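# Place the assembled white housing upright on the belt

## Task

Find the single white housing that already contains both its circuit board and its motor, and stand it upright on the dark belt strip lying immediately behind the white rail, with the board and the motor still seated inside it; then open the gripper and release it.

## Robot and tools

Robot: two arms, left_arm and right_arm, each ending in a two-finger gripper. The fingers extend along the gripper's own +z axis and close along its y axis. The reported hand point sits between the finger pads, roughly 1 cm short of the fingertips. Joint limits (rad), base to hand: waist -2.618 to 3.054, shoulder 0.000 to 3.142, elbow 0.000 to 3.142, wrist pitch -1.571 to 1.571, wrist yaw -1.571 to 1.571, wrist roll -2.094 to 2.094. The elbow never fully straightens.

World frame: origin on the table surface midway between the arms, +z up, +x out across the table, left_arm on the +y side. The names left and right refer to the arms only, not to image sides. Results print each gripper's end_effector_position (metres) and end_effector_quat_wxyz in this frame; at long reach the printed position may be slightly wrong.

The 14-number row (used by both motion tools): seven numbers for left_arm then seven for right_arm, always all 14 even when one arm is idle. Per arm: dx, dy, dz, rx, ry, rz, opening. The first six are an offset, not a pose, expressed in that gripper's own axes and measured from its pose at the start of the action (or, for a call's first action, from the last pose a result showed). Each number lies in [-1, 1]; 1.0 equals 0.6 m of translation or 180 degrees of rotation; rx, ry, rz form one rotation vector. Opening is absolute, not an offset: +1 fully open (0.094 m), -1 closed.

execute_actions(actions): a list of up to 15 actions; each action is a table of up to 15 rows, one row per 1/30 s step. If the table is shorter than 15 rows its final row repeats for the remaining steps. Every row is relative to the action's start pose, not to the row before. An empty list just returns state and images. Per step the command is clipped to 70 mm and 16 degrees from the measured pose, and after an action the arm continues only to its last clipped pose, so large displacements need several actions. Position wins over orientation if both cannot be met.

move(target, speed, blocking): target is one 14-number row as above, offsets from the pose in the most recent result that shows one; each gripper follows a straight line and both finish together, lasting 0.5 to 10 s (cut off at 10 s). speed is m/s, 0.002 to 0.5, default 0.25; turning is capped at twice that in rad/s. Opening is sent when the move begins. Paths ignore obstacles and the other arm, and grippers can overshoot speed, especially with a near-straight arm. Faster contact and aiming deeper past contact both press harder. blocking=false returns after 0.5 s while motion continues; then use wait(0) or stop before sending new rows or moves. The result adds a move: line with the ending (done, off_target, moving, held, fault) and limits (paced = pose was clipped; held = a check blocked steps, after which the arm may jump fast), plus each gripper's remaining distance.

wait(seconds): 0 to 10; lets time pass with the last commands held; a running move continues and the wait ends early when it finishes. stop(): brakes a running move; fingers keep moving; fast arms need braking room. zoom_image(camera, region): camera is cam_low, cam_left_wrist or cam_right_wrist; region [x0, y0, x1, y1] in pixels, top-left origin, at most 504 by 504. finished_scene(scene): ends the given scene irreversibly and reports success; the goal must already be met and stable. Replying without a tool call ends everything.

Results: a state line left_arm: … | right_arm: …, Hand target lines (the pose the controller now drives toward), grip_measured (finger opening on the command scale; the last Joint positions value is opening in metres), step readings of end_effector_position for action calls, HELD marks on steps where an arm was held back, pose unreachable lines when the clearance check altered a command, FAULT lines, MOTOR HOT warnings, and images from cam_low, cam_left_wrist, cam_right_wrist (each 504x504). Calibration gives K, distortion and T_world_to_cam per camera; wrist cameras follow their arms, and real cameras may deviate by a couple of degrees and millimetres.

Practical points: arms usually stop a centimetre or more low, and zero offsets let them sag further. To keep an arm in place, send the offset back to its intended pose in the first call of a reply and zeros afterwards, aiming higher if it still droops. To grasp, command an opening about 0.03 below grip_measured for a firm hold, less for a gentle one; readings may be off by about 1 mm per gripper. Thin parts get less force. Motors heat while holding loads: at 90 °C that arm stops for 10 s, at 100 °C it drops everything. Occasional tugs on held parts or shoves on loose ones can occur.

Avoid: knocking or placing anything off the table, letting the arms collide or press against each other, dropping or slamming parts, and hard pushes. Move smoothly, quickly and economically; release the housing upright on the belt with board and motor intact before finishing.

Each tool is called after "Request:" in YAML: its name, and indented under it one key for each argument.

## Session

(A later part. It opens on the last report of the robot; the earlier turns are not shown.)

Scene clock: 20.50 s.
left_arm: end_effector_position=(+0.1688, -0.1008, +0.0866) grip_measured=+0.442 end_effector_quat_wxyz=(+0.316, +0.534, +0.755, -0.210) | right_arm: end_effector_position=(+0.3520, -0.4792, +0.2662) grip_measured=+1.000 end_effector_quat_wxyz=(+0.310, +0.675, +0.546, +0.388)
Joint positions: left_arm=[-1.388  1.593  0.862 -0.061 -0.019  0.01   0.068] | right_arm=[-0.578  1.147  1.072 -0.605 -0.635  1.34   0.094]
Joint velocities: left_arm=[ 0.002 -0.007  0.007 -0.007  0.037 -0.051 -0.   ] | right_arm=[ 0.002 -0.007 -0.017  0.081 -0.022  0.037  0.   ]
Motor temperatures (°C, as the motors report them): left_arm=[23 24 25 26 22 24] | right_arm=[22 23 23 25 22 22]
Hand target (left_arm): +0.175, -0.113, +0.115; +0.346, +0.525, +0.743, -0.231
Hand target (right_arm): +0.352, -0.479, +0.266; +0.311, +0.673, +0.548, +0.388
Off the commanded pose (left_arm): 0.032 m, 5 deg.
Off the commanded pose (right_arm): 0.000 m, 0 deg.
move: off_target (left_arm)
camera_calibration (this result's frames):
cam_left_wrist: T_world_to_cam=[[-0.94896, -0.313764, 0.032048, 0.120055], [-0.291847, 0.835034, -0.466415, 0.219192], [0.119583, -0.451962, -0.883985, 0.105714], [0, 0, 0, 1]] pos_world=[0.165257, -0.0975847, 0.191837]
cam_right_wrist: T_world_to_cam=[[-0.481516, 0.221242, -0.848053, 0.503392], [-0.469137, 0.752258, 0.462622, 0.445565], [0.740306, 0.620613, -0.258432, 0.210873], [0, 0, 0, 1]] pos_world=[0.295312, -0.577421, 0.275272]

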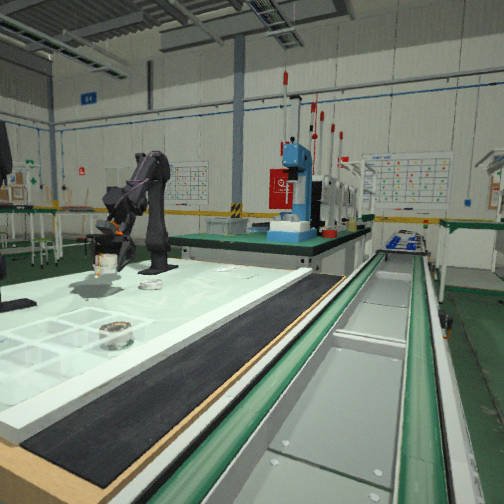

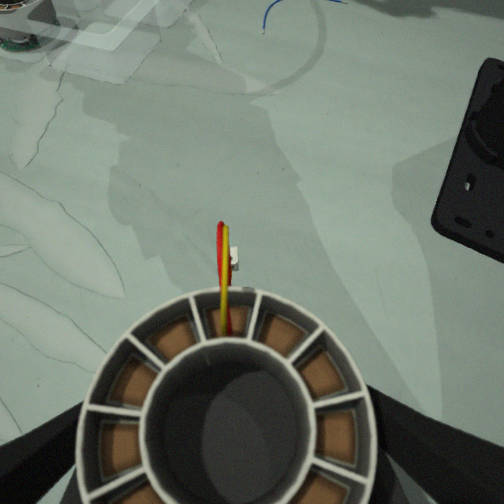

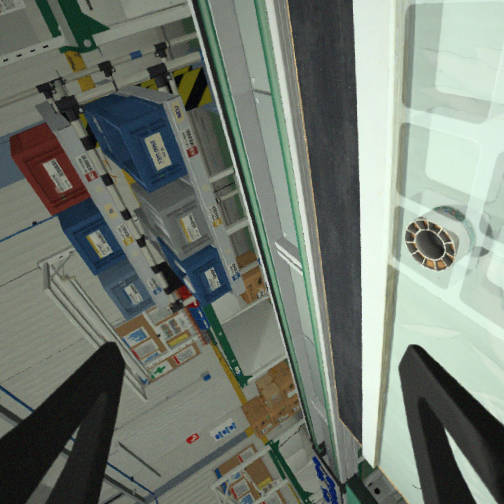

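Request:
move:
  target: [0.081,0.926,-0.20,-0.2474,-0.0389,-0.2244,0.385,0,0,0,0,0,0,1]
  speed: 0.2

Scene clock: 24.40 s.
left_arm: end_effector_position=(+0.6351, +0.2033, +0.1094) grip_measured=+0.415 end_effector_quat_wxyz=(+0.406, +0.086, +0.909, -0.033) | right_arm: end_effector_position=(+0.3520, -0.4792, +0.2662) grip_measured=+1.000 end_effector_quat_wxyz=(+0.309, +0.676, +0.544, +0.389)
Joint positions: left_arm=[-0.304  2.255  1.824 -0.302  0.023  0.033  0.066] | right_arm=[-0.578  1.147  1.072 -0.605 -0.635  1.345  0.094]
Joint velocities: left_arm=[-0.007 -0.012 -0.007  0.037  0.007 -0.022  0.001] | right_arm=[-0.017 -0.002 -0.002  0.154  0.037  0.007  0.   ]
Motor temperatures (°C, as the motors report them): left_arm=[23 24 25 26 22 24] | right_arm=[22 23 23 25 22 22]
Hand target (left_arm): +0.646, +0.204, +0.139; +0.438, +0.080, +0.895, -0.032
Hand target (right_arm): +0.352, -0.479, +0.266; +0.310, +0.675, +0.546, +0.388
Off the commanded pose (left_arm): 0.043 m, 5 deg.
Off the commanded pose (right_arm): 0.000 m, 0 deg.
move: off_target (left_arm)
camera_calibration (this result's frames):
cam_left_wrist: T_world_to_cam=[[-0.214086, -0.975926, 0.0416734, 0.324051], [-0.839403, 0.161983, -0.518809, 0.602328], [0.499569, -0.14605, -0.853874, -0.0993042], [0, 0, 0, 1]] pos_world=[0.62458, 0.204179, 0.214196]
cam_right_wrist: T_world_to_cam=[[-0.481022, 0.225703, -0.847158, 0.505118], [-0.467381, 0.751511, 0.465603, 0.443795], [0.741737, 0.61991, -0.256004, 0.209386], [0, 0, 0, 1]] pos_world=[0.295085, -0.577324, 0.274886]

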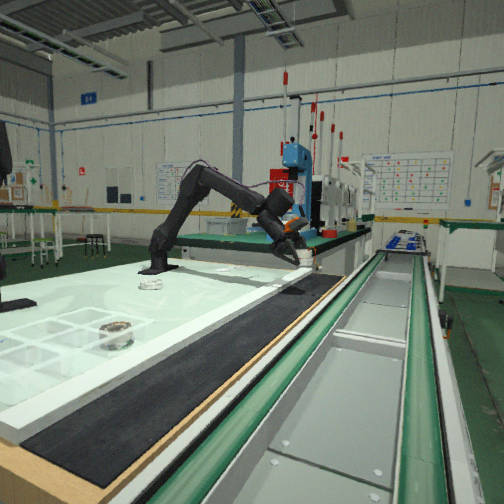

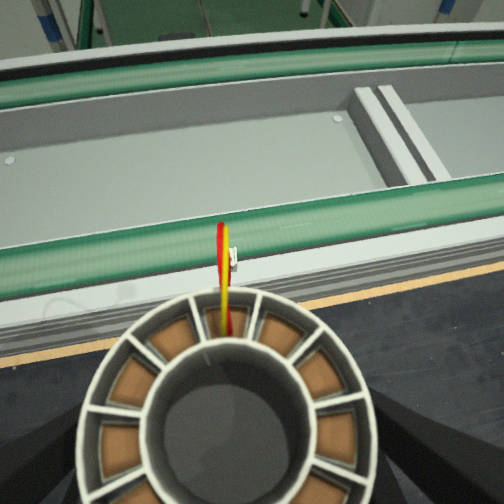

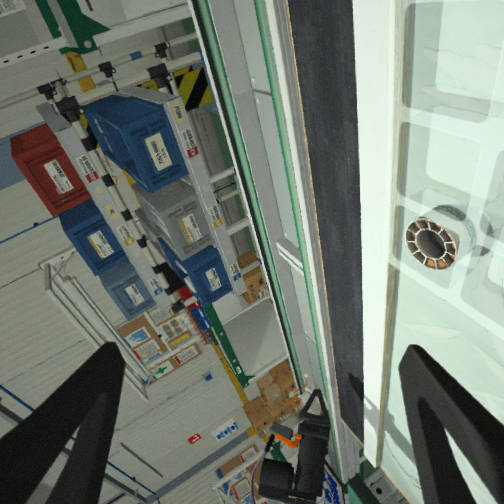

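Request:
move:
  target: [0.072,-0.002,0.054,0,-0.012,0,0.385,0,0,0,0,0,0,1]
  speed: 0.05

Request:
zoom_image:
  camera: "cam_low"
  region: [240, 210, 360, 320]

Scene clock: 26.37 s.
left_arm: end_effector_position=(+0.6239, +0.2050, +0.0438) grip_measured=+0.415 end_effector_quat_wxyz=(+0.402, +0.086, +0.911, -0.033) | right_arm: end_effector_position=(+0.3520, -0.4792, +0.2662) grip_measured=+1.000 end_effector_quat_wxyz=(+0.308, +0.677, +0.543, +0.390)
Joint positions: left_arm=[-0.304  2.295  1.627 -0.072  0.023  0.032  0.066] | right_arm=[-0.578  1.147  1.072 -0.605 -0.635  1.35   0.094]
Joint velocities: left_arm=[-0.002 -0.007  0.007 -0.007  0.007  0.007 -0.002] | right_arm=[-0.007 -0.002 -0.002  0.022  0.037 -0.022  0.   ]
Motor temperatures (°C, as the motors report them): left_arm=[23 25 25 27 22 24] | right_arm=[22 23 23 25 22 22]
Hand target (left_arm): +0.629, +0.203, +0.056; +0.422, +0.085, +0.902, -0.035
Hand target (right_arm): +0.352, -0.479, +0.266; +0.309, +0.676, +0.544, +0.389
Off the commanded pose (left_arm): 0.014 m, 3 deg.
Off the commanded pose (right_arm): 0.000 m, 0 deg.
move: off_target (left_arm)
camera_calibration (this result's frames):
cam_left_wrist: T_world_to_cam=[[-0.2135, -0.976017, 0.0425185, 0.325598], [-0.843556, 0.162222, -0.511955, 0.560811], [0.492779, -0.145169, -0.857959, -0.145215], [0, 0, 0, 1]] pos_world=[0.61415, 0.205732, 0.148677]
cam_right_wrist: T_world_to_cam=[[-0.480517, 0.23016, -0.846244, 0.506833], [-0.465626, 0.750749, 0.468581, 0.44202], [0.743166, 0.619195, -0.253579, 0.207895], [0, 0, 0, 1]] pos_world=[0.294858, -0.577226, 0.2745]

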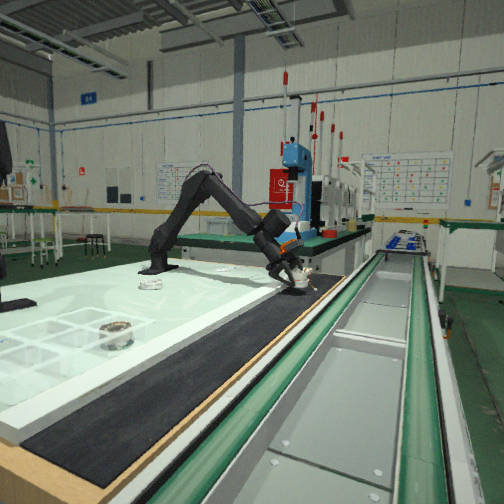

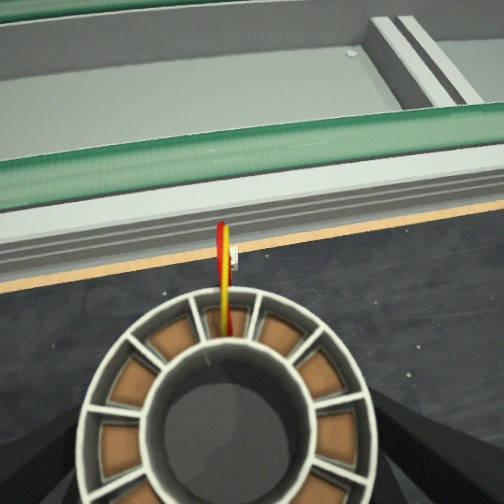

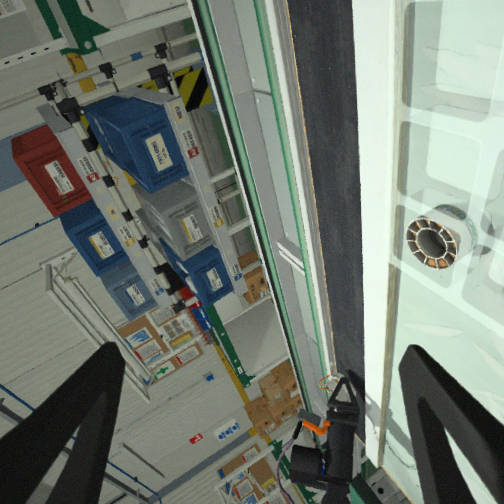

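Region (240, 210, 360, 320) of cam_low's 504x504 image, scaled by 4.200, with more detail than that image has; it fills the top 462 rows of this view, and the rest is white.

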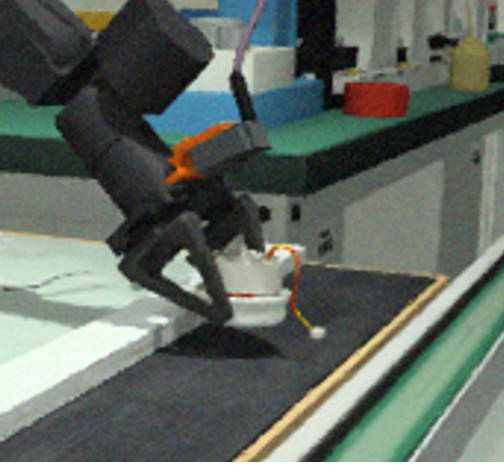

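Request:
execute_actions:
  actions:
    - [[-0.0194,0,-0.0054,0,-0.014,0,0.385,0,0,0,0,0,0,1],[-0.018,0,-0.0038,0,-0.014,0,0.385,0,0,0,0,0,0,1],[-0.0165,0,-0.0022,0,-0.014,0,0.385,0,0,0,0,0,0,1],[-0.015,0,-0.0006,0,-0.014,0,0.385,0,0,0,0,0,0,1],[-0.0137,0,0.001,0,-0.014,0,0.385,0,0,0,0,0,0,1],[-0.0123,0,0.0026,0,-0.014,0,0.385,0,0,0,0,0,0,1],[-0.011,0,0.0042,0,-0.014,0,0.385,0,0,0,0,0,0,1],[-0.0095,0,0.0058,0,-0.014,0,0.385,0,0,0,0,0,0,1],[-0.008,0,0.0074,0,-0.014,0,0.385,0,0,0,0,0,0,1],[-0.0066,0,0.009,0,-0.014,0,0.385,0,0,0,0,0,0,1],[-0.0052,0,0.0106,0,-0.014,0,0.385,0,0,0,0,0,0,1],[-0.0038,0,0.0122,0,-0.014,0,0.385,0,0,0,0,0,0,1],[-0.0024,0,0.0138,0,-0.014,0,0.385,0,0,0,0,0,0,1],[-0.001,0,0.0154,0,-0.014,0,0.385,0,0,0,0,0,0,1],[0.0005,0,0.0168,0,-0.014,0,0.385,0,0,0,0,0,0,1]]

Request:
wait:
  seconds: 0.4

Request:
zoom_image:
  camera: "cam_low"
  region: [240, 210, 360, 320]

Scene clock: 27.33 s.
left_arm: end_effector_position=(+0.6276, +0.2044, +0.0329) grip_measured=+0.415 end_effector_quat_wxyz=(+0.405, +0.086, +0.910, -0.033) | right_arm: end_effector_position=(+0.3520, -0.4792, +0.2662) grip_measured=+1.000 end_effector_quat_wxyz=(+0.307, +0.678, +0.541, +0.391)
Joint positions: left_arm=[-0.304  2.325  1.627 -0.035  0.023  0.032  0.066] | right_arm=[-0.578  1.147  1.072 -0.605 -0.635  1.354  0.094]
Joint velocities: left_arm=[-0.002  0.095  0.007  0.095  0.037 -0.037 -0.   ] | right_arm=[ 0.012 -0.007 -0.007  0.022 -0.022  0.007  0.   ]
Motor temperatures (°C, as the motors report them): left_arm=[23 25 25 27 22 24] | right_arm=[22 23 23 25 22 22]
Hand target (left_arm): +0.631, +0.204, +0.037; +0.422, +0.085, +0.902, -0.035
Hand target (right_arm): +0.352, -0.479, +0.266; +0.308, +0.677, +0.543, +0.390
Off the commanded pose (left_arm): 0.005 m, 2 deg.
Off the commanded pose (right_arm): 0.000 m, 0 deg.
Step readings (end_effector_position):
0: left_arm (+0.6241, +0.2049, +0.0440) | right_arm (+0.3520, -0.4792, +0.2662)
1: left_arm (+0.6241, +0.2049, +0.0441) | right_arm (+0.3520, -0.4792, +0.2662)
2: left_arm (+0.6242, +0.2049, +0.0442) | right_arm (+0.3520, -0.4792, +0.2662)
4: left_arm (+0.6246, +0.2049, +0.0446) | right_arm (+0.3520, -0.4792, +0.2662)
8: left_arm (+0.6263, +0.2046, +0.0437) | right_arm (+0.3520, -0.4792, +0.2662)
15: end_effector_position above
camera_calibration (this result's frames):
cam_left_wrist: T_world_to_cam=[[-0.213803, -0.975973, 0.0420102, 0.326527], [-0.839862, 0.161682, -0.518161, 0.556514], [0.498919, -0.146067, -0.854251, -0.160301], [0, 0, 0, 1]] pos_world=[0.617185, 0.205288, 0.137709]
cam_right_wrist: T_world_to_cam=[[-0.480002, 0.234612, -0.845314, 0.508537], [-0.463874, 0.749971, 0.471556, 0.440238], [0.744593, 0.618466, -0.251157, 0.206398], [0, 0, 0, 1]] pos_world=[0.294631, -0.577125, 0.274115]

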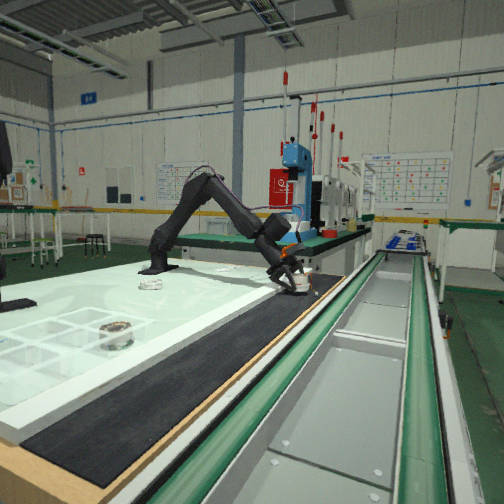

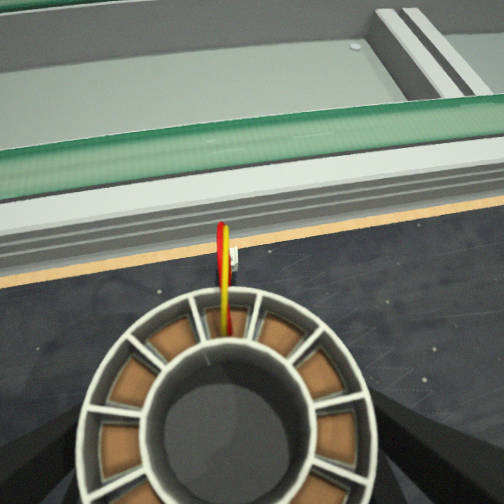

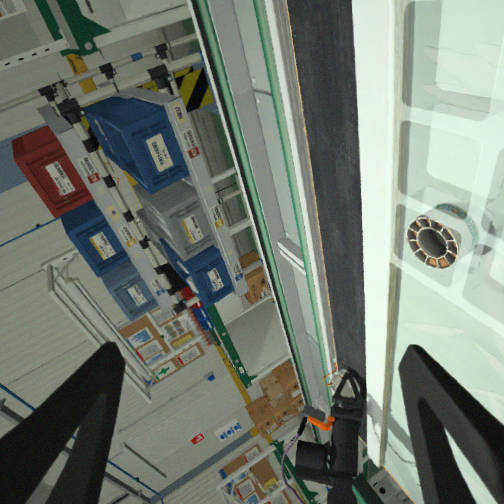

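Scene clock: 27.73 s.
left_arm: end_effector_position=(+0.6257, +0.2047, +0.0269) grip_measured=+0.415 end_effector_quat_wxyz=(+0.403, +0.086, +0.911, -0.033) | right_arm: end_effector_position=(+0.3520, -0.4792, +0.2662) grip_measured=+1.000 end_effector_quat_wxyz=(+0.307, +0.678, +0.541, +0.391)
Joint positions: left_arm=[-0.304  2.331  1.614 -0.023  0.023  0.032  0.066] | right_arm=[-0.578  1.147  1.072 -0.605 -0.635  1.354  0.094]
Joint velocities: left_arm=[-0.007 -0.007 -0.012  0.081 -0.081 -0.022 -0.   ] | right_arm=[-0.017  0.002 -0.002 -0.066 -0.007 -0.154  0.   ]
Motor temperatures (°C, as the motors report them): left_arm=[23 25 25 27 22 24] | right_arm=[22 23 23 25 22 22]
Hand target (left_arm): +0.631, +0.204, +0.037; +0.421, +0.085, +0.902, -0.035
Hand target (right_arm): +0.352, -0.479, +0.266; +0.308, +0.677, +0.543, +0.390
Off the commanded pose (left_arm): 0.011 m, 2 deg.
Off the commanded pose (right_arm): 0.000 m, 0 deg.
wait: 0.40 s; at rest by 0.33 s
camera_calibration (this result's frames):
cam_left_wrist: T_world_to_cam=[[-0.213548, -0.97601, 0.0424384, 0.326477], [-0.842975, 0.162137, -0.512937, 0.553397], [0.493751, -0.145311, -0.857377, -0.161277], [0, 0, 0, 1]] pos_world=[0.615849, 0.205484, 0.131728]
cam_right_wrist: T_world_to_cam=[[-0.480002, 0.234612, -0.845314, 0.508537], [-0.463874, 0.749971, 0.471556, 0.440238], [0.744593, 0.618466, -0.251157, 0.206398], [0, 0, 0, 1]] pos_world=[0.294631, -0.577125, 0.274115]

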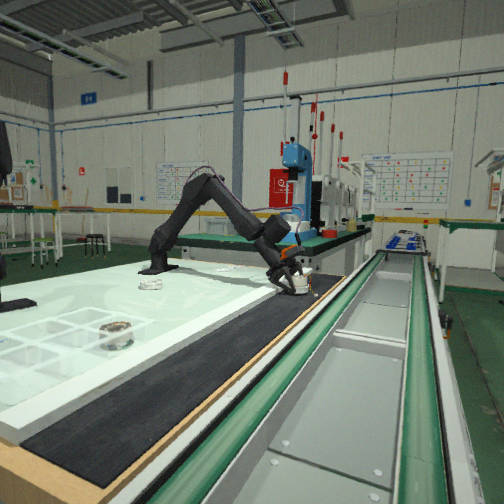

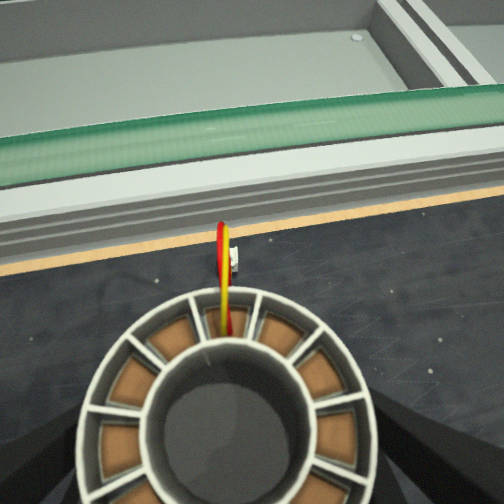

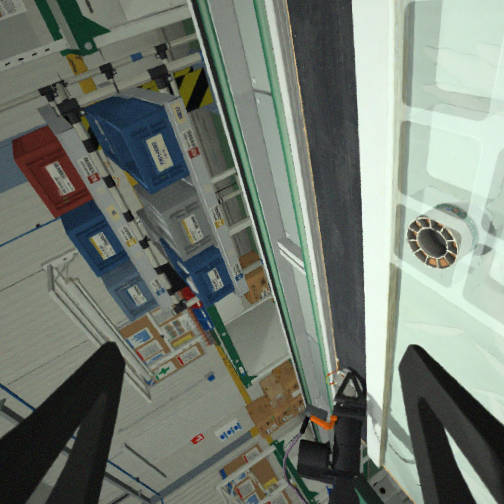

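Region (240, 210, 360, 320) of cam_low's 504x504 image, scaled by 4.200, with more detail than that image has; it fills the top 462 rows of this view, and the rest is white.

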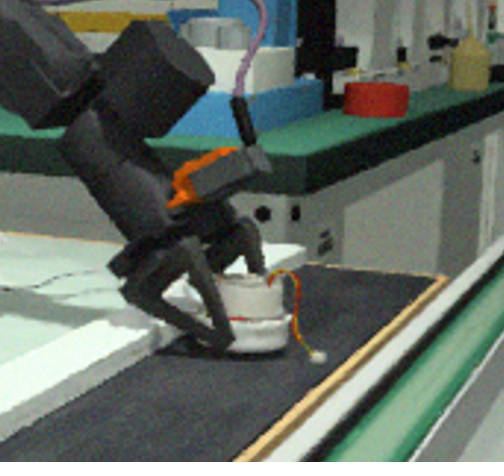

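Request:
execute_actions:
  actions:
    - [[-0.017,0,-0.004,0,-0.013,0,0.385,0,0,0,0,0,0,1],[-0.016,0,-0.003,0,-0.013,0,0.385,0,0,0,0,0,0,1],[-0.015,0,-0.002,0,-0.013,0,0.385,0,0,0,0,0,0,1],[-0.014,0,-0.001,0,-0.013,0,0.385,0,0,0,0,0,0,1],[-0.013,0,0,0,-0.013,0,0.385,0,0,0,0,0,0,1],[-0.012,0,0.001,0,-0.013,0,0.385,0,0,0,0,0,0,1],[-0.011,0,0.002,0,-0.013,0,0.385,0,0,0,0,0,0,1],[-0.010,0,0.003,0,-0.013,0,0.385,0,0,0,0,0,0,1],[-0.009,0,0.004,0,-0.013,0,0.385,0,0,0,0,0,0,1],[-0.008,0,0.005,0,-0.013,0,0.385,0,0,0,0,0,0,1],[-0.007,0,0.006,0,-0.013,0,0.385,0,0,0,0,0,0,1]]

Request:
wait:
  seconds: 0.3

Request:
zoom_image:
  camera: "cam_low"
  region: [260, 240, 340, 310]

Scene clock: 28.60 s.
left_arm: end_effector_position=(+0.6284, +0.2043, +0.0215) grip_measured=+0.415 end_effector_quat_wxyz=(+0.407, +0.086, +0.909, -0.033) | right_arm: end_effector_position=(+0.3520, -0.4792, +0.2662) grip_measured=+1.000 end_effector_quat_wxyz=(+0.306, +0.680, +0.540, +0.391)
Joint positions: left_arm=[-0.304  2.348  1.614  0.003  0.023  0.033  0.066] | right_arm=[-0.578  1.147  1.072 -0.605 -0.635  1.359  0.094]
Joint velocities: left_arm=[-0.022 -0.012 -0.007  0.037  0.066 -0.007  0.001] | right_arm=[ 0.002  0.007  0.012 -0.051 -0.051 -0.007  0.   ]
Motor temperatures (°C, as the motors report them): left_arm=[23 26 25 27 22 24] | right_arm=[22 23 23 25 22 22]
Hand target (left_arm): +0.631, +0.204, +0.028; +0.421, +0.085, +0.903, -0.035
Hand target (right_arm): +0.352, -0.479, +0.266; +0.307, +0.678, +0.541, +0.391
Off the commanded pose (left_arm): 0.007 m, 2 deg.
Off the commanded pose (right_arm): 0.000 m, 0 deg.
Step readings (end_effector_position):
0: left_arm (+0.6260, +0.2047, +0.0272) | right_arm (+0.3520, -0.4792, +0.2662)
1: left_arm (+0.6260, +0.2047, +0.0272) | right_arm (+0.3520, -0.4792, +0.2662)
2: left_arm (+0.6261, +0.2046, +0.0273) | right_arm (+0.3520, -0.4792, +0.2662)
4: left_arm (+0.6263, +0.2046, +0.0276) | right_arm (+0.3520, -0.4792, +0.2662)
8: left_arm (+0.6275, +0.2044, +0.0273) | right_arm (+0.3520, -0.4792, +0.2662)
15: end_effector_position above
camera_calibration (this result's frames):
cam_left_wrist: T_world_to_cam=[[-0.214164, -0.975914, 0.0415387, 0.327281], [-0.838423, 0.16184, -0.520437, 0.550326], [0.50118, -0.146286, -0.852889, -0.17182], [0, 0, 0, 1]] pos_world=[0.61761, 0.205199, 0.126272]
cam_right_wrist: T_world_to_cam=[[-0.479477, 0.239059, -0.844366, 0.510231], [-0.462123, 0.749177, 0.474527, 0.43845], [0.746019, 0.617725, -0.248738, 0.204897], [0, 0, 0, 1]] pos_world=[0.294404, -0.577022, 0.273731]

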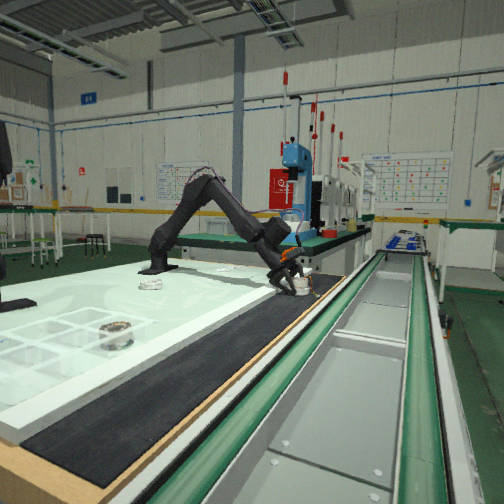

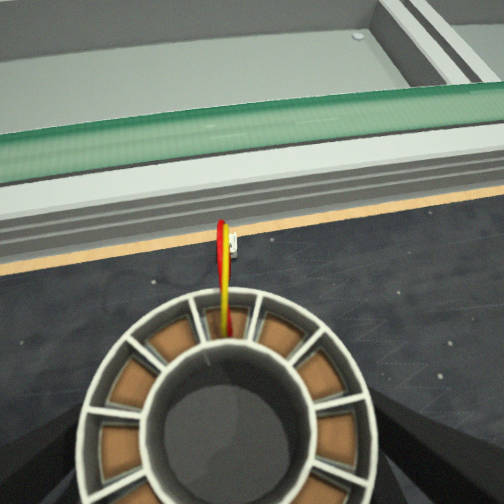

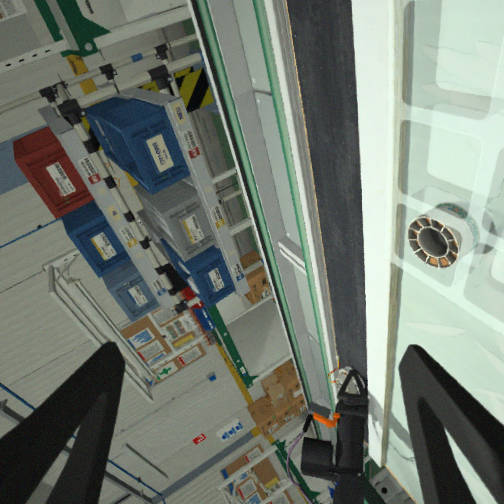

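Scene clock: 28.90 s.
left_arm: end_effector_position=(+0.6285, +0.2043, +0.0217) grip_measured=+0.415 end_effector_quat_wxyz=(+0.407, +0.086, +0.909, -0.033) | right_arm: end_effector_position=(+0.3520, -0.4792, +0.2662) grip_measured=+1.000 end_effector_quat_wxyz=(+0.306, +0.680, +0.540, +0.391)
Joint positions: left_arm=[-0.304  2.348  1.614  0.004  0.023  0.033  0.066] | right_arm=[-0.578  1.147  1.072 -0.605 -0.635  1.359  0.094]
Joint velocities: left_arm=[-0.002 -0.007 -0.007 -0.022  0.007 -0.066  0.001] | right_arm=[ 0.002 -0.012 -0.007  0.022  0.022 -0.066  0.   ]
Motor temperatures (°C, as the motors report them): left_arm=[23 26 25 27 22 24] | right_arm=[22 23 24 25 22 22]
Hand target (left_arm): +0.631, +0.204, +0.028; +0.421, +0.085, +0.903, -0.035
Hand target (right_arm): +0.352, -0.479, +0.266; +0.307, +0.678, +0.541, +0.390
Off the commanded pose (left_arm): 0.006 m, 2 deg.
Off the commanded pose (right_arm): 0.000 m, 0 deg.
wait: 0.30 s; at rest by 0.17 s
camera_calibration (this result's frames):
cam_left_wrist: T_world_to_cam=[[-0.214211, -0.975907, 0.0414578, 0.327316], [-0.837833, 0.161754, -0.521413, 0.550266], [0.502145, -0.146427, -0.852297, -0.172328], [0, 0, 0, 1]] pos_world=[0.61768, 0.205189, 0.126472]
cam_right_wrist: T_world_to_cam=[[-0.479477, 0.239059, -0.844366, 0.510231], [-0.462123, 0.749177, 0.474527, 0.43845], [0.746019, 0.617725, -0.248738, 0.204897], [0, 0, 0, 1]] pos_world=[0.294404, -0.577022, 0.273731]

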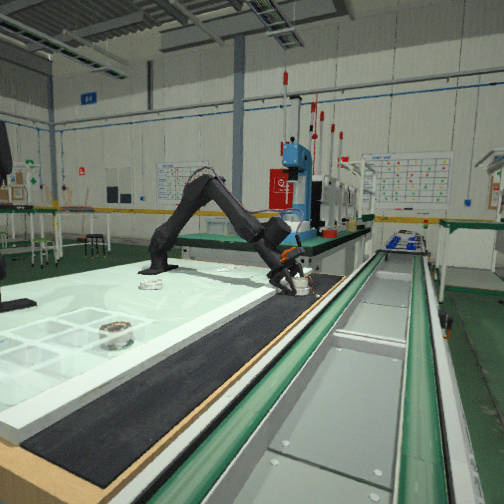

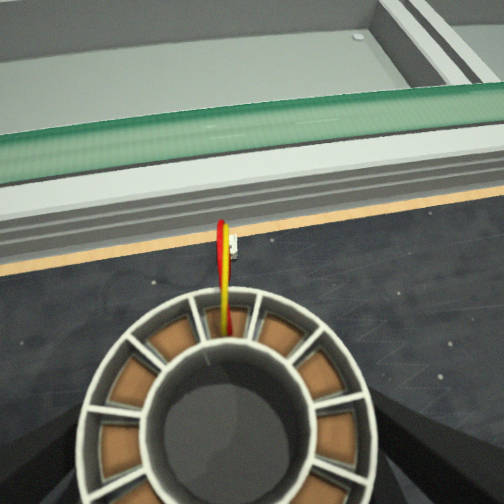

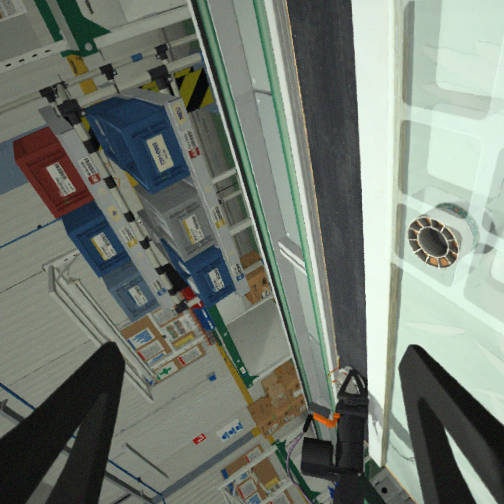

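Region (260, 240, 340, 310) of cam_low's 504x504 image, scaled by 6.300, with more detail than that image has; it fills the top 441 rows of this view, and the rest is white.

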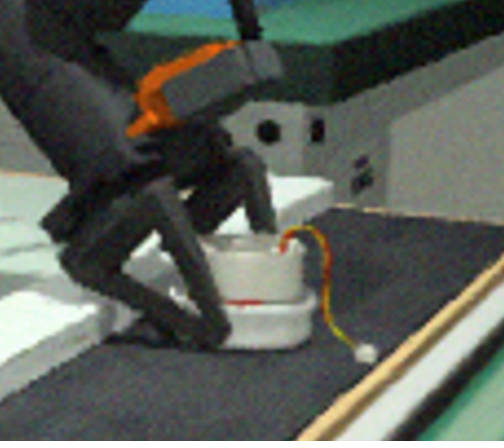

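Request:
execute_actions:
  actions:
    - [[-0.005,0,0,0,-0.005,0,0.385,0,0,0,0,0,0,1],[-0.004,0,0,0,-0.004,0,0.385,0,0,0,0,0,0,1],[-0.003,0,0,0,-0.003,0,0.385,0,0,0,0,0,0,1],[-0.002,0,0,0,-0.002,0,0.385,0,0,0,0,0,0,1],[-0.001,0,0,0,-0.001,0,0.385,0,0,0,0,0,0,1],[0,0,0,0,0,0,0.385,0,0,0,0,0,0,1],[0,0,0,0,0,0,0.40,0,0,0,0,0,0,1],[0,0,0,0,0,0,0.42,0,0,0,0,0,0,1],[0,0,0,0,0,0,0.44,0,0,0,0,0,0,1],[0,0,0,0,0,0,0.46,0,0,0,0,0,0,1],[0,0,0,0,0,0,0.48,0,0,0,0,0,0,1],[0,0,0,0,0,0,0.52,0,0,0,0,0,0,1],[0,0,0,0,0,0,0.6,0,0,0,0,0,0,1],[0,0,0,0,0,0,0.8,0,0,0,0,0,0,1],[0,0,0,0,0,0,1,0,0,0,0,0,0,1]]
    - [[0,0,0,0,0,0,1,0,0,0,0,0,0,1]]

Request:
move:
  target: [-0.08,0,-0.17,0,0,0,1,0,0,0,0,0,0,1]
  speed: 0.15

Scene clock: 30.27 s.
left_arm: end_effector_position=(+0.6284, +0.2043, +0.0207) grip_measured=+1.000 end_effector_quat_wxyz=(+0.406, +0.086, +0.909, -0.033) | right_arm: end_effector_position=(+0.3520, -0.4792, +0.2662) grip_measured=+1.000 end_effector_quat_wxyz=(+0.304, +0.682, +0.537, +0.393)
Joint positions: left_arm=[-0.304  2.35   1.614  0.004  0.023  0.033  0.094] | right_arm=[-0.578  1.147  1.072 -0.605 -0.635  1.368  0.094]
Joint velocities: left_arm=[ 0.012  0.002 -0.007  0.095 -0.11  -0.066  0.   ] | right_arm=[ 0.007  0.002  0.002  0.037 -0.037 -0.022  0.   ]
Motor temperatures (°C, as the motors report them): left_arm=[23 26 25 27 22 24] | right_arm=[22 23 24 25 22 22]
Hand target (left_arm): +0.628, +0.204, +0.021; +0.406, +0.086, +0.909, -0.033
Hand target (right_arm): +0.352, -0.479, +0.266; +0.305, +0.681, +0.538, +0.392
Off the commanded pose (left_arm): 0.000 m, 0 deg.
Off the commanded pose (right_arm): 0.000 m, 0 deg.
Step readings (end_effector_position; steps 1 to 15: 1st action; 16 to 30: 2nd action):
0: left_arm (+0.6285, +0.2043, +0.0217) | right_arm (+0.3520, -0.4792, +0.2662)
1: left_arm (+0.6285, +0.2043, +0.0213) | right_arm (+0.3520, -0.4792, +0.2662)
2: left_arm (+0.6284, +0.2043, +0.0208) | right_arm (+0.3520, -0.4792, +0.2662)
4: left_arm (+0.6284, +0.2043, +0.0207) | right_arm (+0.3520, -0.4792, +0.2662)
8: left_arm (+0.6284, +0.2043, +0.0207) | right_arm (+0.3520, -0.4792, +0.2662)
15: left_arm (+0.6284, +0.2043, +0.0207) | right_arm (+0.3520, -0.4792, +0.2662)
16: left_arm (+0.6284, +0.2043, +0.0207) | right_arm (+0.3520, -0.4792, +0.2662)
17: left_arm (+0.6284, +0.2043, +0.0207) | right_arm (+0.3520, -0.4792, +0.2662)
19: left_arm (+0.6284, +0.2043, +0.0207) | right_arm (+0.3520, -0.4792, +0.2662)
23: left_arm (+0.6284, +0.2043, +0.0207) | right_arm (+0.3520, -0.4792, +0.2662)
30: end_effector_position above
camera_calibration (this result's frames):
cam_left_wrist: T_world_to_cam=[[-0.214149, -0.975916, 0.0415656, 0.327311], [-0.838619, 0.161869, -0.520112, 0.550053], [0.500858, -0.146239, -0.853086, -0.17238], [0, 0, 0, 1]] pos_world=[0.617716, 0.205183, 0.125429]
cam_right_wrist: T_world_to_cam=[[-0.478395, 0.247937, -0.842416, 0.513586], [-0.458627, 0.747542, 0.480461, 0.434856], [0.748866, 0.616205, -0.24391, 0.201881], [0, 0, 0, 1]] pos_world=[0.293952, -0.57681, 0.272963]

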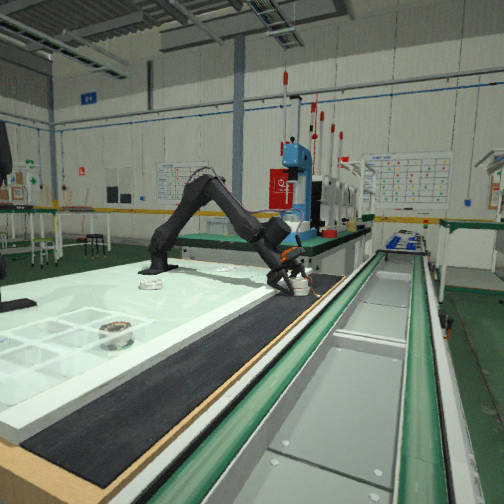

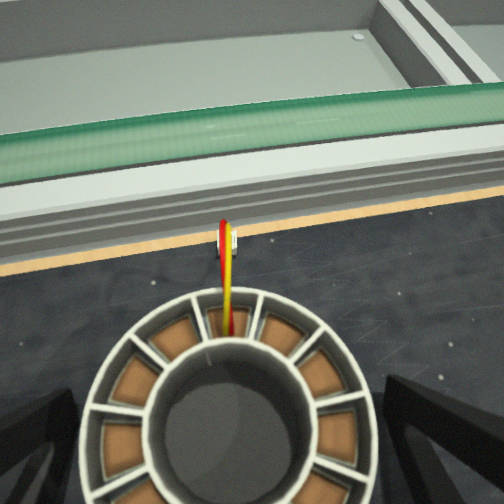

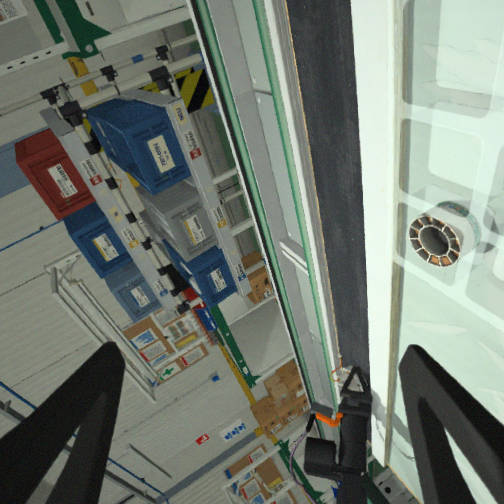

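Scene clock: 31.63 s.
left_arm: end_effector_position=(+0.5916, +0.2097, +0.1257) grip_measured=+1.000 end_effector_quat_wxyz=(+0.412, +0.086, +0.907, -0.034) | right_arm: end_effector_position=(+0.3520, -0.4792, +0.2662) grip_measured=+1.000 end_effector_quat_wxyz=(+0.304, +0.683, +0.535, +0.393)
Joint positions: left_arm=[-0.304  2.059  1.569 -0.23   0.023  0.033  0.094] | right_arm=[-0.578  1.147  1.072 -0.605 -0.635  1.372  0.094]
Joint velocities: left_arm=[-0.012 -0.012  0.007 -0.022  0.037  0.007  0.   ] | right_arm=[-0.007  0.007  0.007  0.037 -0.022  0.022  0.   ]
Motor temperatures (°C, as the motors report them): left_arm=[23 26 25 27 22 24] | right_arm=[22 23 24 25 22 22]
Hand target (left_arm): +0.586, +0.213, +0.125; +0.406, +0.086, +0.909, -0.033
Hand target (right_arm): +0.352, -0.479, +0.266; +0.304, +0.682, +0.537, +0.393
Off the commanded pose (left_arm): 0.007 m, 1 deg.
Off the commanded pose (right_arm): 0.000 m, 0 deg.
move: done
camera_calibration (this result's frames):
cam_left_wrist: T_world_to_cam=[[-0.214615, -0.975848, 0.0407546, 0.32068], [-0.832674, 0.160999, -0.529842, 0.57077], [0.510484, -0.147647, -0.847116, -0.0697225], [0, 0, 0, 1]] pos_world=[0.57968, 0.210747, 0.230286]
cam_right_wrist: T_world_to_cam=[[-0.477838, 0.252369, -0.841416, 0.515248], [-0.456881, 0.746701, 0.483423, 0.43305], [0.750287, 0.615425, -0.2415, 0.200366], [0, 0, 0, 1]] pos_world=[0.293726, -0.576701, 0.272579]

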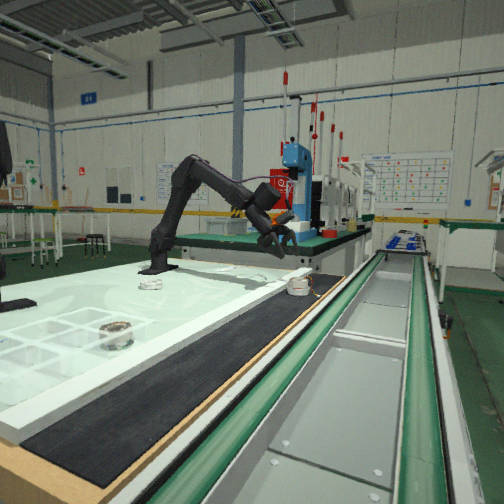

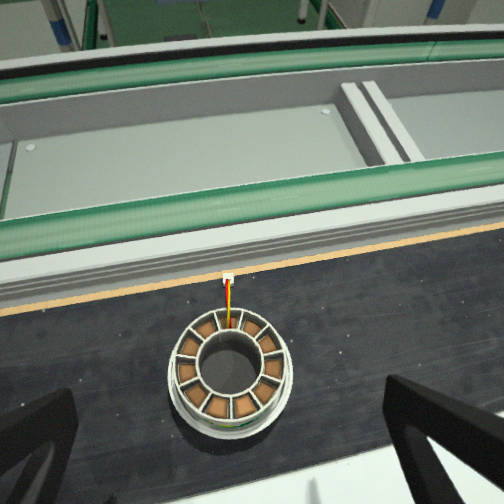

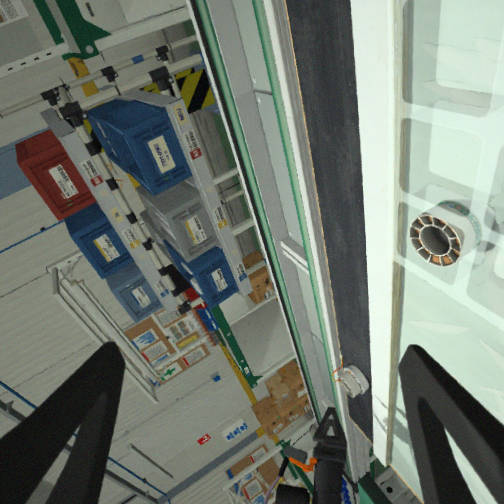

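Request:
finished_scene:
  scene: 1

The scene is finished: the task was done.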